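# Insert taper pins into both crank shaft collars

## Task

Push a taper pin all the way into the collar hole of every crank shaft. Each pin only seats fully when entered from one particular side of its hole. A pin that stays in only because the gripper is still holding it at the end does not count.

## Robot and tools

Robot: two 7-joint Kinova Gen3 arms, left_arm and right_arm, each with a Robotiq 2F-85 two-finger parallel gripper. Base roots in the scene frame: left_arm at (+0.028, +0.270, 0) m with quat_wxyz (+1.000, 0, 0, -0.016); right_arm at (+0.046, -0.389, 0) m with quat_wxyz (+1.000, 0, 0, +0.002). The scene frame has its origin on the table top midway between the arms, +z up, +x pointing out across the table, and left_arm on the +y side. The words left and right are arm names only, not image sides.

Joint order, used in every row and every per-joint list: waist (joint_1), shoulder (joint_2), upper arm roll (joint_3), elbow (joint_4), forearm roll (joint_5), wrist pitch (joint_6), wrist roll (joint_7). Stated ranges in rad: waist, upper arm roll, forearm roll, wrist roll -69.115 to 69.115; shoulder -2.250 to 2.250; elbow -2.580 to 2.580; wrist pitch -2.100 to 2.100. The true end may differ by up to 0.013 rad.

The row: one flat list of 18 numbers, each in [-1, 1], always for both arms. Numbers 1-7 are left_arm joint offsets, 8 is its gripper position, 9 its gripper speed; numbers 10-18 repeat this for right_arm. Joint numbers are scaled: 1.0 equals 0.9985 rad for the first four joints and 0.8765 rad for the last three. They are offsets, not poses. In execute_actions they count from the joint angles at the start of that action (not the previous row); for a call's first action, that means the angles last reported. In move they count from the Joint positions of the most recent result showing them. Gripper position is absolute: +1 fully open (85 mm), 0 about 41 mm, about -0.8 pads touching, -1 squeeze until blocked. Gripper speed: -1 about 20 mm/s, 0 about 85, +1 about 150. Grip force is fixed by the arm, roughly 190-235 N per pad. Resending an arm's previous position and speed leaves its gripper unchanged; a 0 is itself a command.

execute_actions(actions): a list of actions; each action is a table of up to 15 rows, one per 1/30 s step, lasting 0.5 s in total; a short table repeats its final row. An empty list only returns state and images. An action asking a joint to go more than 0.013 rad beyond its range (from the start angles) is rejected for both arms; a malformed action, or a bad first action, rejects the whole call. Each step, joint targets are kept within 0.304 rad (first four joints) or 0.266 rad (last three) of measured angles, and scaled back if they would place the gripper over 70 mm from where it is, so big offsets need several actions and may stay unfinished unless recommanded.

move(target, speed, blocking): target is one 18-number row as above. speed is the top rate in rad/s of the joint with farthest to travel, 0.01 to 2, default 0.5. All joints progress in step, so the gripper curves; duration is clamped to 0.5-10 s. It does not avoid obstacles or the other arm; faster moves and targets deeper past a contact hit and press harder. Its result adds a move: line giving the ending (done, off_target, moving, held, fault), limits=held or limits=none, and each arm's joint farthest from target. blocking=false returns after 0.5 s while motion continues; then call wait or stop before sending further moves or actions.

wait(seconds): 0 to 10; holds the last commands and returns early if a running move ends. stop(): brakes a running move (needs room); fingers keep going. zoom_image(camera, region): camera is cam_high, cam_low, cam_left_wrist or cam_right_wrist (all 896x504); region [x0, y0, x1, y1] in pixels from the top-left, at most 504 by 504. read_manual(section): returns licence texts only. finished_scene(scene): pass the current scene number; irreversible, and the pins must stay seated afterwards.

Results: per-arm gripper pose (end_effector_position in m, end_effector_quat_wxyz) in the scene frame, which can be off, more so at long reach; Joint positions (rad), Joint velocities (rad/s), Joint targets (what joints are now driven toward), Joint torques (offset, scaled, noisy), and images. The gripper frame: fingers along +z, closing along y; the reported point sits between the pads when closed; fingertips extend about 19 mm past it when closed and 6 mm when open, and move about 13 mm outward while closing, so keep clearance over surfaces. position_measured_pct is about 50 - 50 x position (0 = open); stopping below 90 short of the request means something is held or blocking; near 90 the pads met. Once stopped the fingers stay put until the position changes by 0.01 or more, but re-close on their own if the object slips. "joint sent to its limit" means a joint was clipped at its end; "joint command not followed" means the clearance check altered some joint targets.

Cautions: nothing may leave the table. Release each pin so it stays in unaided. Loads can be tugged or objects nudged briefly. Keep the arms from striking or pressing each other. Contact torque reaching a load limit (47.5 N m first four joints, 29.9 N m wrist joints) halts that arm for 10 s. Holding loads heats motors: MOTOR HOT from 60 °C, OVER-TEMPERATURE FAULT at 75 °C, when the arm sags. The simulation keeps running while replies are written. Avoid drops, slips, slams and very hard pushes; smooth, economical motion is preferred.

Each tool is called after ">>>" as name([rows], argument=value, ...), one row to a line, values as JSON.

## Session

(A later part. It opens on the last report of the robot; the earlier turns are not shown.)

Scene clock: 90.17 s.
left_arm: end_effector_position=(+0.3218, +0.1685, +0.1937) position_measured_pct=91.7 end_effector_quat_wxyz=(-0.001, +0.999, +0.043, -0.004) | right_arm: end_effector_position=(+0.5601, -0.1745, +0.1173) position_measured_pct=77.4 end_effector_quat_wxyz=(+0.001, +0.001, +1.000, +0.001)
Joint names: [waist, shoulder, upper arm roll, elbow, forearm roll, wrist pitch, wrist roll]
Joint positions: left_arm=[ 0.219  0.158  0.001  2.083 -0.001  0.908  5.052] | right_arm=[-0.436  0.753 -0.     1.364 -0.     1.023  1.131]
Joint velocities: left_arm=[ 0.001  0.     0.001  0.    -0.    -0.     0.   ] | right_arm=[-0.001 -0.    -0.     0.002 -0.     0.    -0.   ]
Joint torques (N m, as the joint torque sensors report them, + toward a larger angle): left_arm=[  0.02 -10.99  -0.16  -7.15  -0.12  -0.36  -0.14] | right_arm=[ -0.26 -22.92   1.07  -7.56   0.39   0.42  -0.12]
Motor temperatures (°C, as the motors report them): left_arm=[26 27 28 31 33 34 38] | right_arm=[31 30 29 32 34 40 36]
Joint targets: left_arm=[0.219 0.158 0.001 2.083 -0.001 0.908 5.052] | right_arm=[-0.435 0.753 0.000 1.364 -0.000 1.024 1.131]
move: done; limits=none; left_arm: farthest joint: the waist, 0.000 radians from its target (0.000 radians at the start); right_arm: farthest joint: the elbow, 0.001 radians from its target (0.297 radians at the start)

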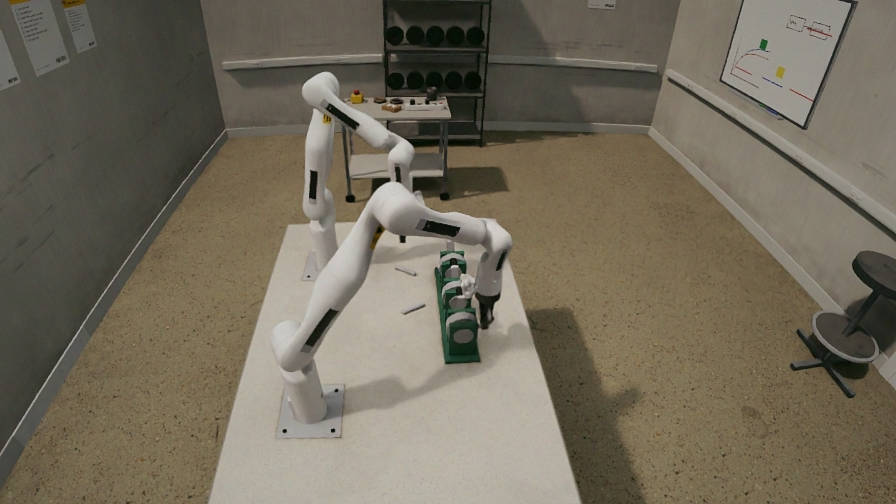

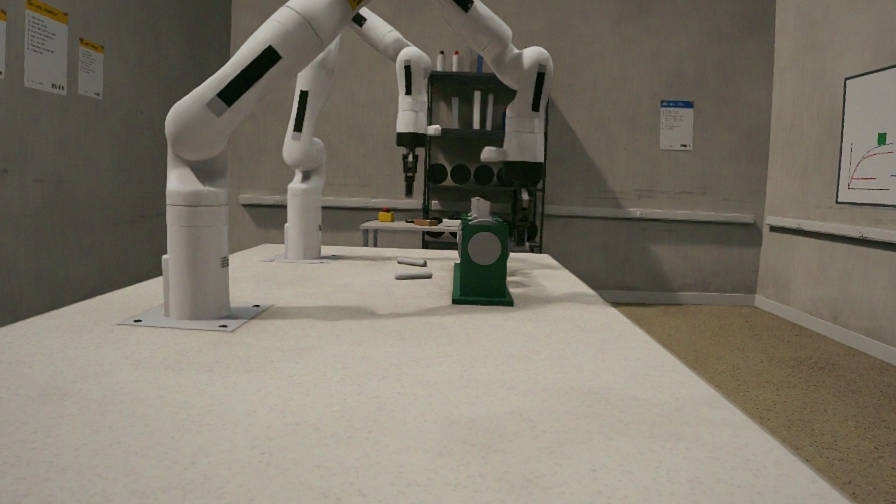

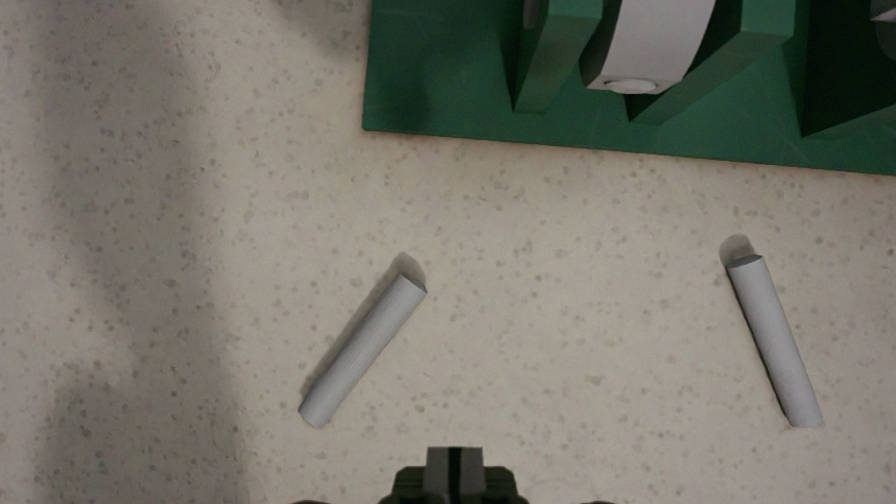

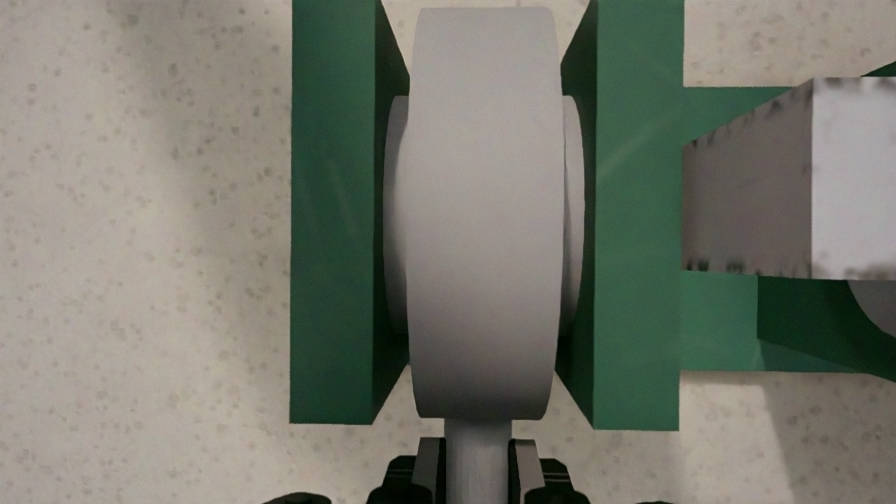

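>>> execute_actions([
  [[0,0,0,0,0,0,0,-1,0.5,0,0,0,0,0,0,0,-0.35,0]],
])

>>> move(target=[0,0,0,0,0,0,0,-1,0.5,0.025,0.078,0,-0.163,0,0.097,0.029,-0.35,0], speed=0.3)

>>> move(target=[0,0,0,0,0,0,0,-1,0.5,0,0.008,0,0,0,-0.009,0,-1,0.5])

>>> move(target=[0,0,0,0,0,0,0,-1,0.5,-0.0432,-0.12,0,0.265,0,-0.163,-0.0494,-1,0.5], speed=0.18)

Scene clock: 91.07 s.
left_arm: end_effector_position=(+0.3218, +0.1685, +0.1937) position_measured_pct=91.7 end_effector_quat_wxyz=(-0.001, +0.999, +0.043, -0.004) | right_arm: end_effector_position=(+0.5601, -0.1745, +0.1173) position_measured_pct=67.5 end_effector_quat_wxyz=(+0.001, +0.001, +1.000, +0.001)
Joint names: [waist, shoulder, upper arm roll, elbow, forearm roll, wrist pitch, wrist roll]
Joint positions: left_arm=[ 0.219  0.158  0.001  2.083 -0.001  0.908  5.052] | right_arm=[-0.436  0.753 -0.     1.364 -0.     1.023  1.131]
Joint velocities: left_arm=[-0.     0.001 -0.     0.     0.     0.002 -0.   ] | right_arm=[ 0.     0.002 -0.     0.     0.     0.    -0.   ]
Joint torques (N m, as the joint torque sensors report them, + toward a larger angle): left_arm=[ -0.29 -10.39  -0.14  -7.77  -0.02  -0.29   0.1 ] | right_arm=[ -0.42 -22.22   0.54  -7.28   0.24   0.31   0.04]
Motor temperatures (°C, as the motors report them): left_arm=[26 27 28 31 33 34 38] | right_arm=[31 30 29 32 34 40 36]
Joint targets: left_arm=[0.219 0.158 0.001 2.083 -0.001 0.908 5.052] | right_arm=[-0.436 0.753 -0.000 1.364 -0.000 1.023 1.131]

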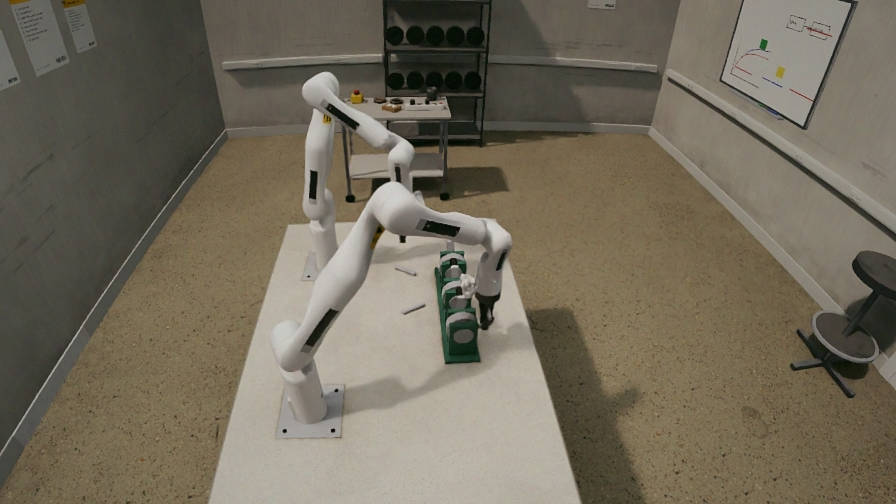

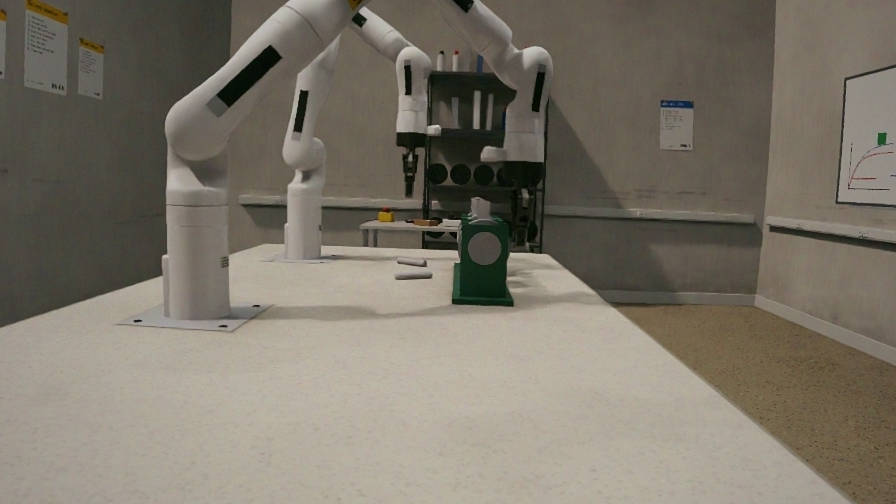

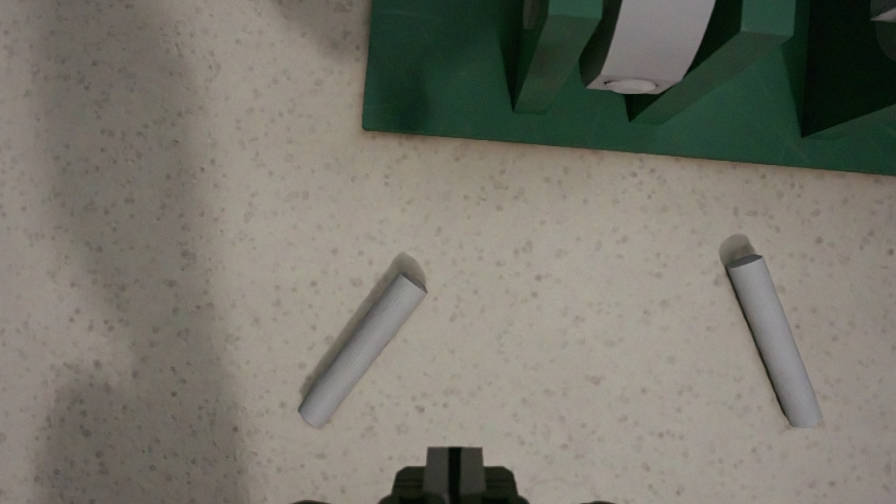

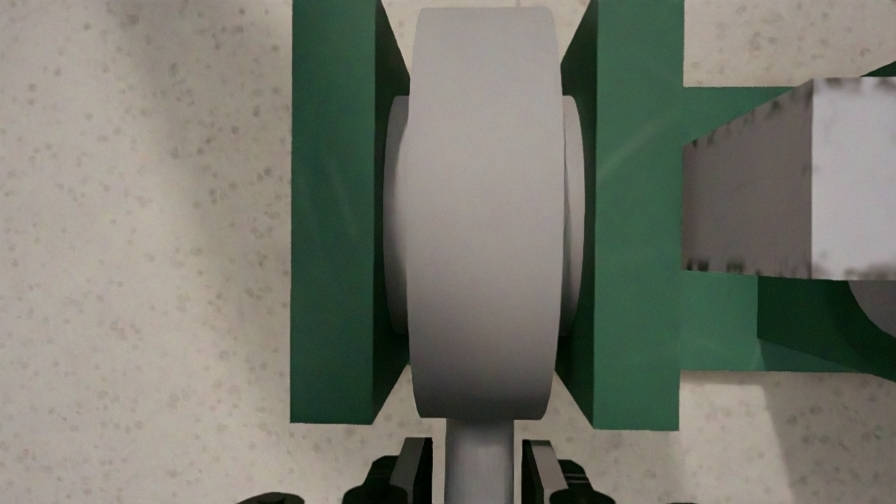

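Scene clock: 92.00 s.
left_arm: end_effector_position=(+0.3218, +0.1685, +0.1937) position_measured_pct=91.7 end_effector_quat_wxyz=(-0.001, +0.999, +0.043, -0.004) | right_arm: end_effector_position=(+0.5981, -0.1729, +0.1176) position_measured_pct=67.5 end_effector_quat_wxyz=(+0.001, +0.000, +1.000, +0.001)
Joint names: [waist, shoulder, upper arm roll, elbow, forearm roll, wrist pitch, wrist roll]
Joint positions: left_arm=[ 0.219  0.158  0.001  2.083 -0.001  0.908  5.052] | right_arm=[-0.411  0.83  -0.     1.201 -0.     1.108  1.157]
Joint velocities: left_arm=[-0.     0.    -0.001  0.     0.    -0.002 -0.   ] | right_arm=[ 0.001  0.003 -0.    -0.003 -0.     0.     0.   ]
Joint torques (N m, as the joint torque sensors report them, + toward a larger angle): left_arm=[ -0.27 -10.82  -0.16  -7.4    0.    -0.01  -0.03] | right_arm=[ -0.21 -24.01   0.83  -7.8   -0.03   0.26  -0.13]
Motor temperatures (°C, as the motors report them): left_arm=[26 27 28 31 33 34 38] | right_arm=[31 30 29 32 34 40 36]
Joint targets: left_arm=[0.219 0.158 0.001 2.083 -0.001 0.908 5.052] | right_arm=[-0.411 0.831 -0.000 1.201 -0.000 1.108 1.157]
move: done; limits=none; left_arm: farthest joint: the waist, 0.000 radians from its target (0.000 radians at the start); right_arm: farthest joint: the shoulder, 0.001 radians from its target (0.078 radians at the start)

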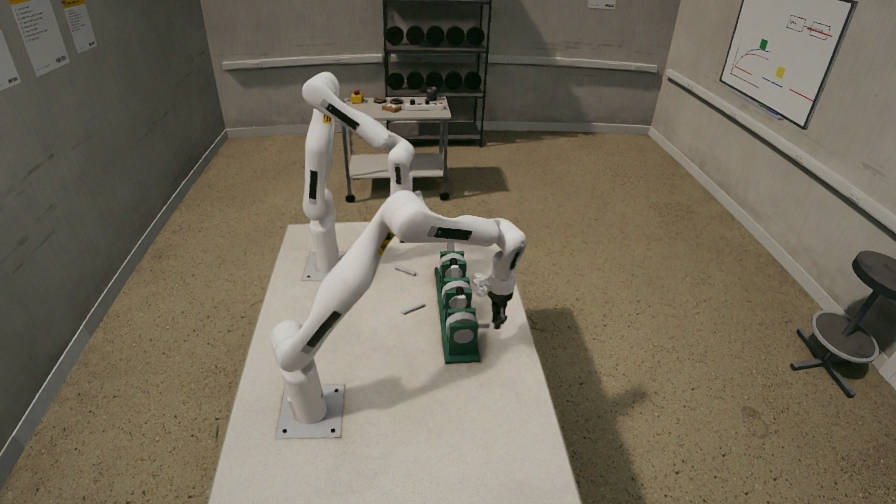

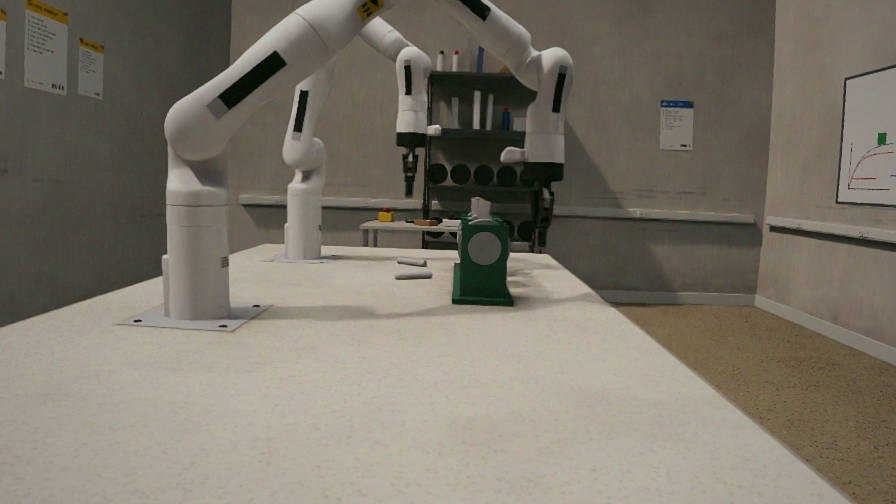

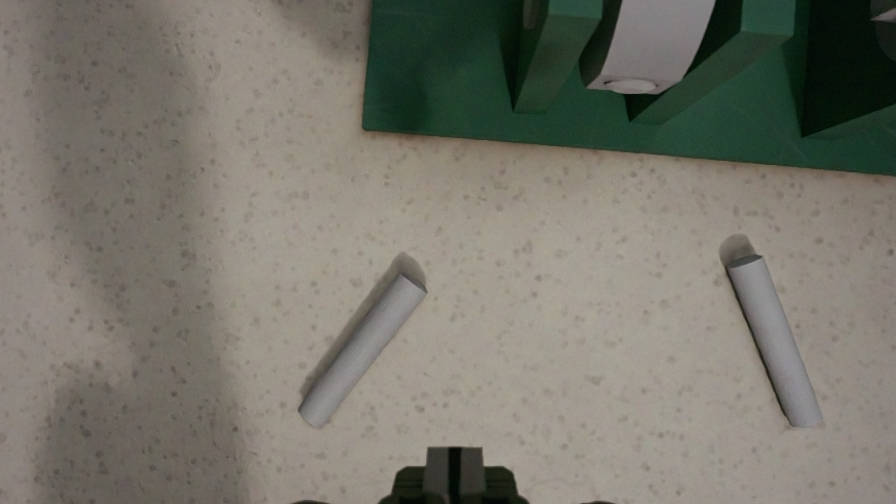

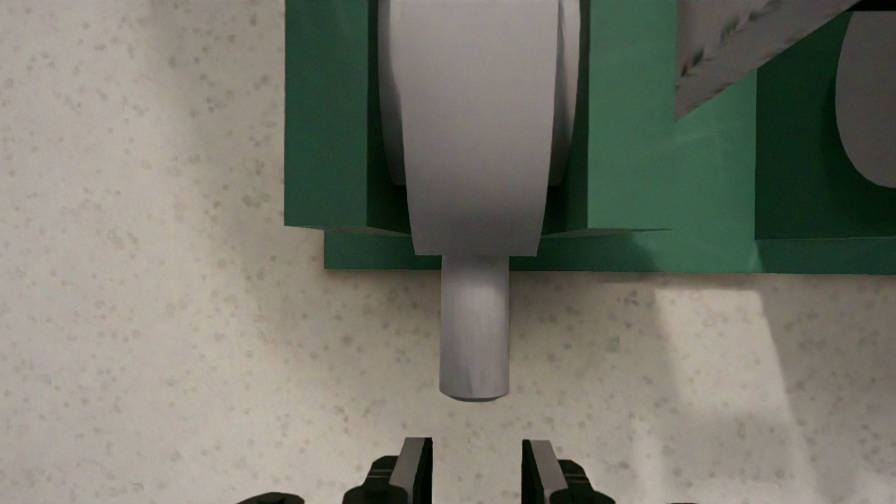

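Scene clock: 92.70 s.
left_arm: end_effector_position=(+0.3218, +0.1685, +0.1937) position_measured_pct=91.7 end_effector_quat_wxyz=(-0.001, +0.999, +0.043, -0.004) | right_arm: end_effector_position=(+0.5991, -0.1725, +0.1128) position_measured_pct=91.7 end_effector_quat_wxyz=(+0.001, +0.000, +1.000, +0.001)
Joint names: [waist, shoulder, upper arm roll, elbow, forearm roll, wrist pitch, wrist roll]
Joint positions: left_arm=[ 0.219  0.158  0.001  2.083 -0.001  0.908  5.052] | right_arm=[-0.411  0.838 -0.     1.201 -0.     1.1    1.157]
Joint velocities: left_arm=[ 0.     0.     0.001 -0.    -0.     0.001 -0.   ] | right_arm=[-0.     0.001 -0.002  0.002  0.     0.    -0.   ]
Joint torques (N m, as the joint torque sensors report them, + toward a larger angle): left_arm=[ -0.1  -10.72  -0.21  -7.17  -0.01  -0.16  -0.28] | right_arm=[ -0.22 -23.82   0.77  -7.84  -0.06   0.35  -0.09]
Motor temperatures (°C, as the motors report them): left_arm=[26 27 28 31 33 34 38] | right_arm=[31 30 29 32 34 40 36]
Joint targets: left_arm=[0.219 0.158 0.001 2.083 -0.001 0.908 5.052] | right_arm=[-0.411 0.838 -0.000 1.201 -0.000 1.100 1.157]
move: done; limits=none; left_arm: farthest joint: the waist, 0.000 radians from its target (0.000 radians at the start); right_arm: farthest joint: the waist, 0.000 radians from its target (0.000 radians at the start)

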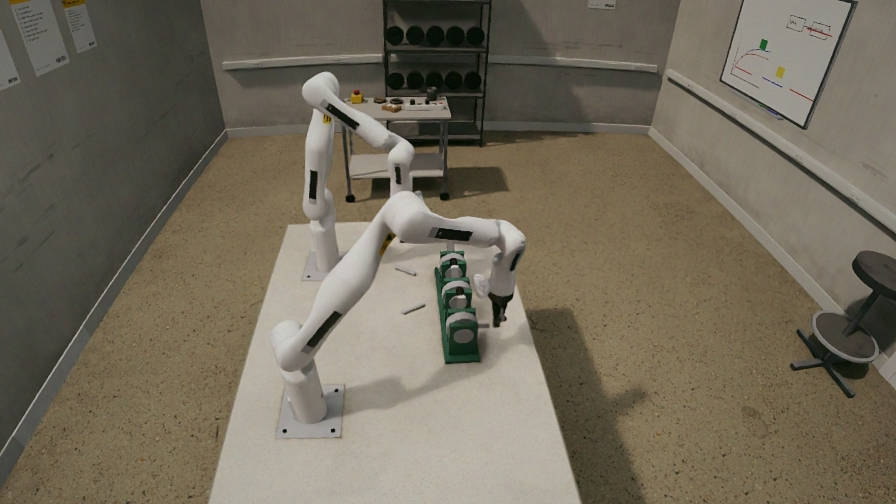

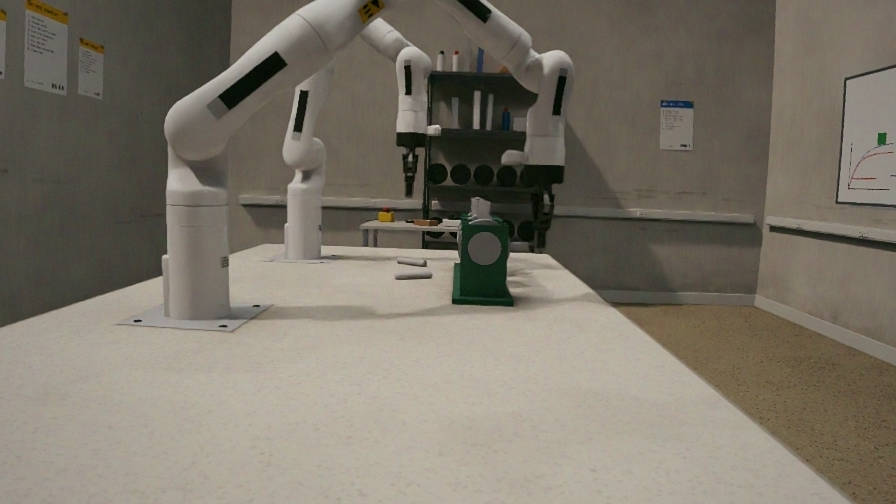

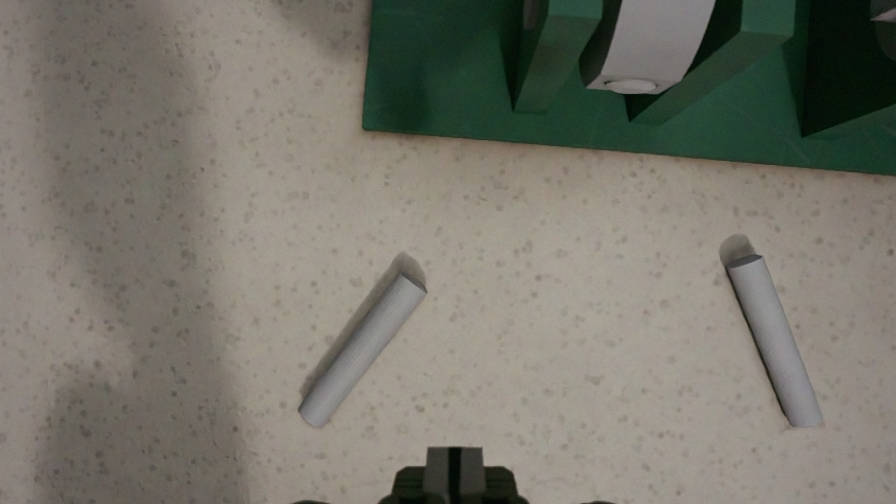

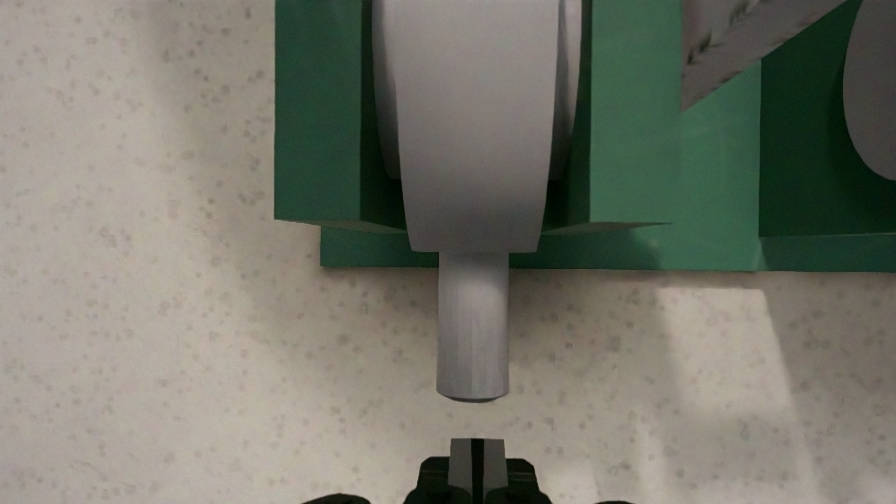

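Scene clock: 94.53 s.
left_arm: end_effector_position=(+0.3218, +0.1685, +0.1937) position_measured_pct=91.7 end_effector_quat_wxyz=(-0.001, +0.999, +0.043, -0.004) | right_arm: end_effector_position=(+0.5526, -0.1746, +0.1176) position_measured_pct=91.7 end_effector_quat_wxyz=(+0.021, +0.003, +1.000, +0.006)
Joint names: [waist, shoulder, upper arm roll, elbow, forearm roll, wrist pitch, wrist roll]
Joint positions: left_arm=[ 0.219  0.158  0.001  2.083 -0.001  0.908  5.052] | right_arm=[-0.449  0.712  0.006  1.448  0.005  0.938  1.113]
Joint velocities: left_arm=[-0.001  0.    -0.001 -0.    -0.    -0.001  0.   ] | right_arm=[-0.    -0.003  0.001  0.001 -0.     0.001  0.   ]
Joint torques (N m, as the joint torque sensors report them, + toward a larger angle): left_arm=[ -0.57 -10.93  -0.47  -7.25  -0.04   0.07  -0.13] | right_arm=[ -4.7  -17.06  -3.81   6.25  -2.36   8.89   0.05]
Motor temperatures (°C, as the motors report them): left_arm=[26 27 28 31 33 34 38] | right_arm=[31 30 29 32 34 40 36]
Joint targets: left_arm=[0.219 0.158 0.001 2.083 -0.001 0.908 5.052] | right_arm=[-0.454 0.718 -0.000 1.466 -0.000 0.957 1.113]
move: off_target (right_arm); limits=none; left_arm: farthest joint: the waist, 0.000 radians from its target (0.000 radians at the start); right_arm: farthest joint: the wrist pitch, 0.019 radians from its target (0.143 radians at the start)

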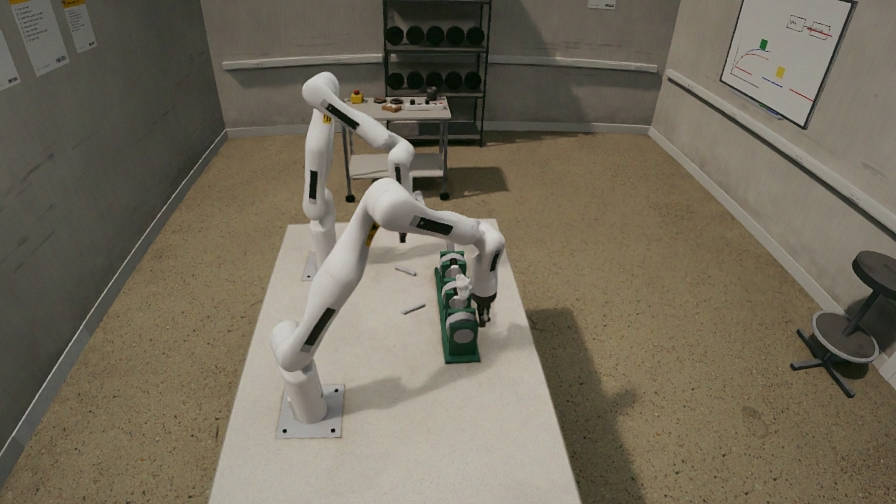

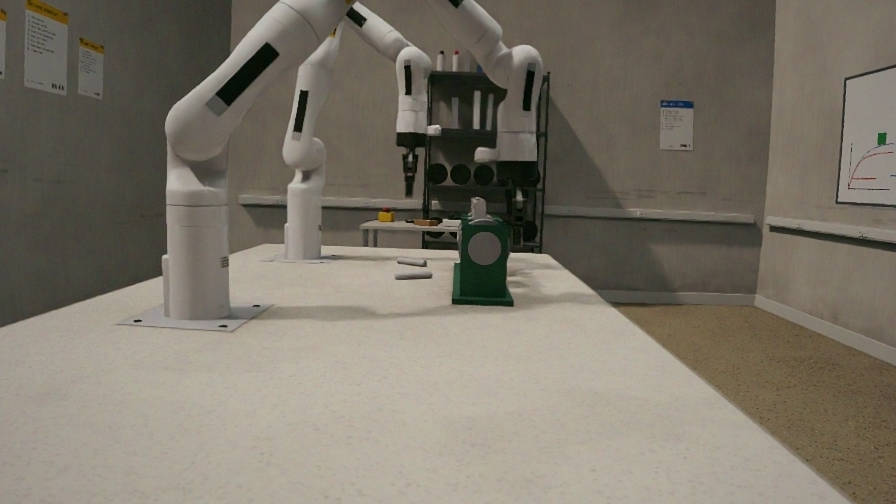

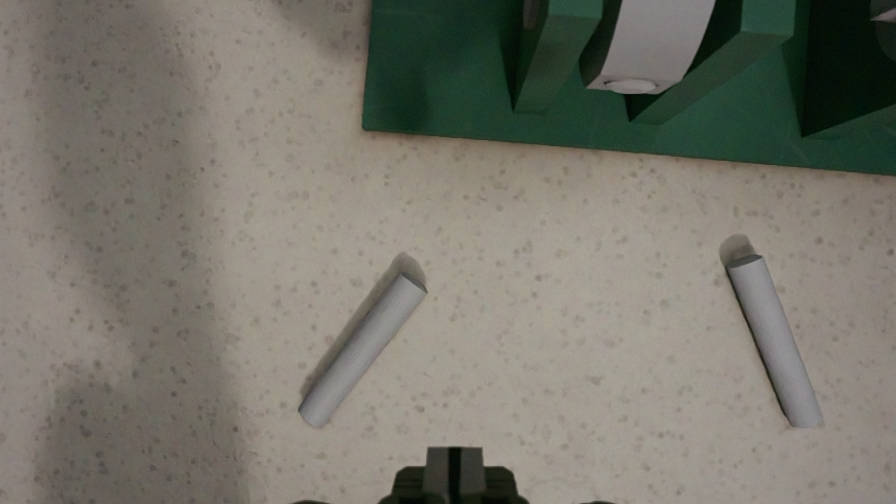

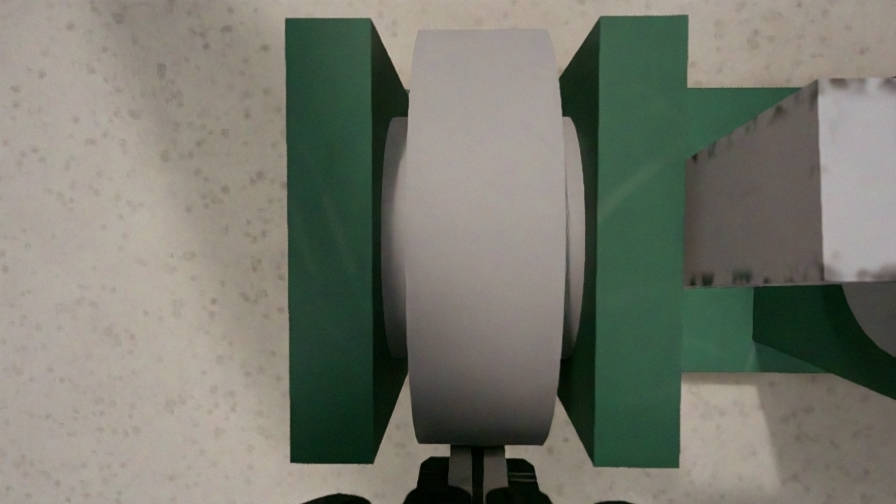

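>>> move(target=[0,0,0,0,0,0,0,-1,0.5,0.038,0.118,-0.006,-0.247,-0.006,0.194,0.05,-1,0.5], speed=0.4)

>>> zoom_image(camera="cam_right_wrist", region=[380,180,580,320])

>>> zoom_image(camera="cam_high", region=[410,230,510,370])

Scene clock: 95.90 s.
left_arm: end_effector_position=(+0.3218, +0.1685, +0.1937) position_measured_pct=91.7 end_effector_quat_wxyz=(-0.001, +0.999, +0.043, -0.004) | right_arm: end_effector_position=(+0.5980, -0.1726, +0.1179) position_measured_pct=91.7 end_effector_quat_wxyz=(+0.001, -0.000, +1.000, +0.001)
Joint names: [waist, shoulder, upper arm roll, elbow, forearm roll, wrist pitch, wrist roll]
Joint positions: left_arm=[ 0.219  0.158  0.001  2.083 -0.001  0.908  5.052] | right_arm=[-0.411  0.83  -0.     1.202 -0.001  1.108  1.157]
Joint velocities: left_arm=[ 0.001 -0.     0.001  0.001  0.    -0.002  0.   ] | right_arm=[ 0.001  0.001  0.    -0.002 -0.     0.     0.   ]
Joint torques (N m, as the joint torque sensors report them, + toward a larger angle): left_arm=[  0.02 -10.83  -0.12  -7.55   0.01  -0.07  -0.31] | right_arm=[  0.04 -23.89   0.43  -7.17   0.2    0.18   0.11]
Motor temperatures (°C, as the motors report them): left_arm=[26 27 28 31 33 34 38] | right_arm=[31 30 29 32 34 40 36]
Joint targets: left_arm=[0.219 0.158 0.001 2.083 -0.001 0.908 5.052] | right_arm=[-0.411 0.830 -0.000 1.201 -0.001 1.108 1.157]
move: done; limits=none; left_arm: farthest joint: the waist, 0.000 radians from its target (0.000 radians at the start); right_arm: farthest joint: the waist, 0.000 radians from its target (0.038 radians at the start)

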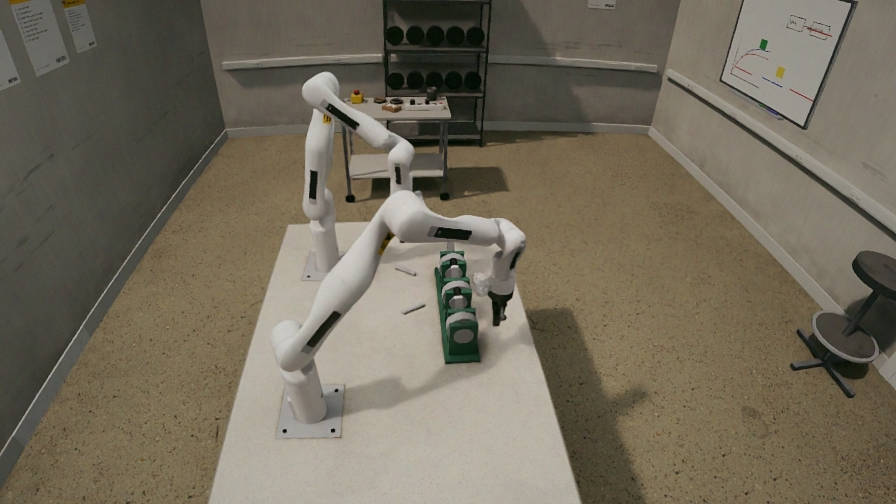

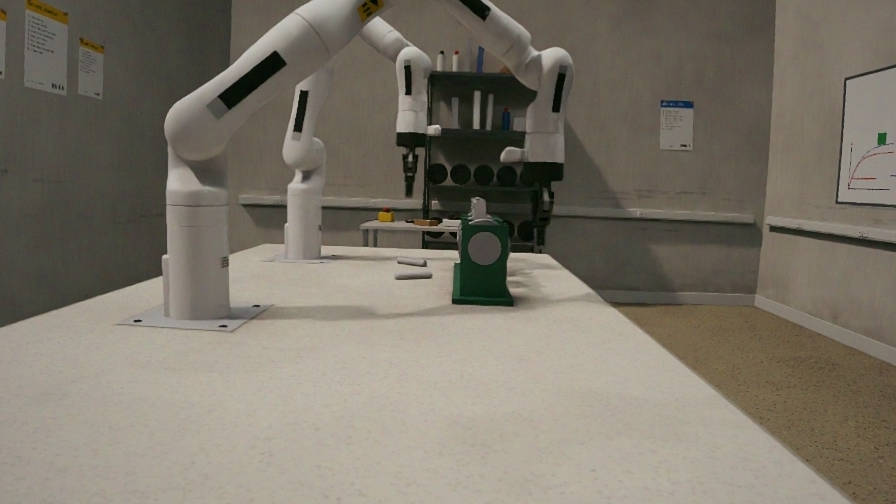

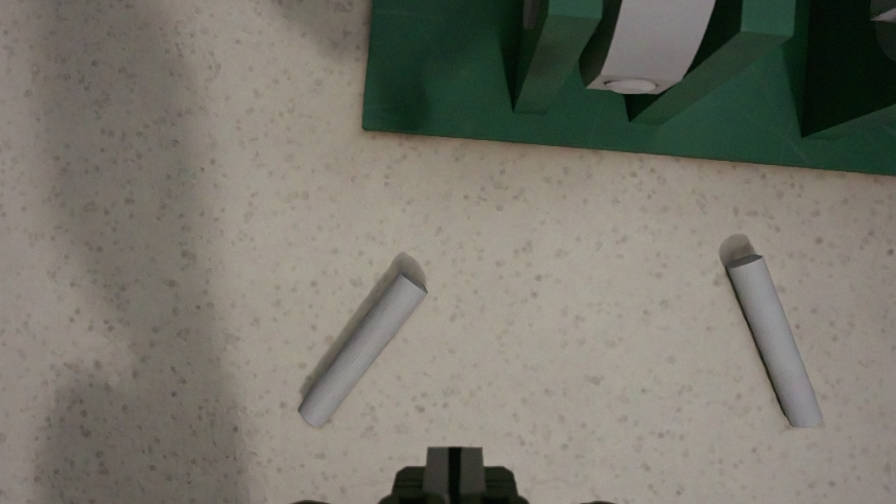

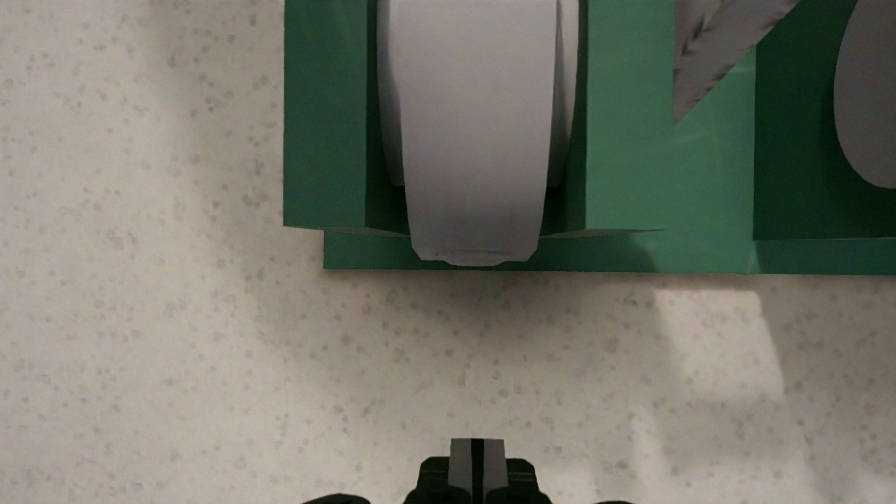

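Region (380, 180, 580, 320) of cam_right_wrist's 896x504 image, scaled by 2.520; it fills the top 353 rows of this view, and the rest is white.

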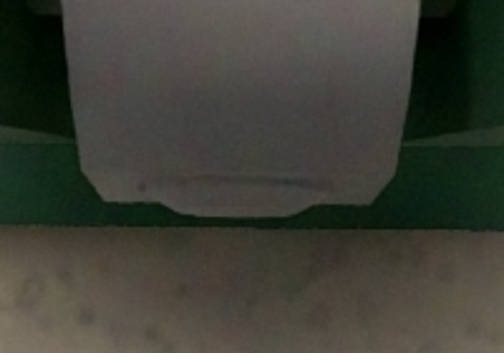

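Region (410, 230, 510, 370) of cam_high's 896x504 image, scaled by 3.600, with more detail than that image has; it fills the left 360 columns of this view, and the rest is white.

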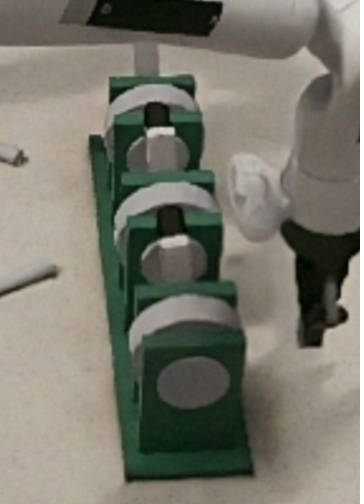

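>>> finished_scene(scene=2)

The scene is finished: the task was done.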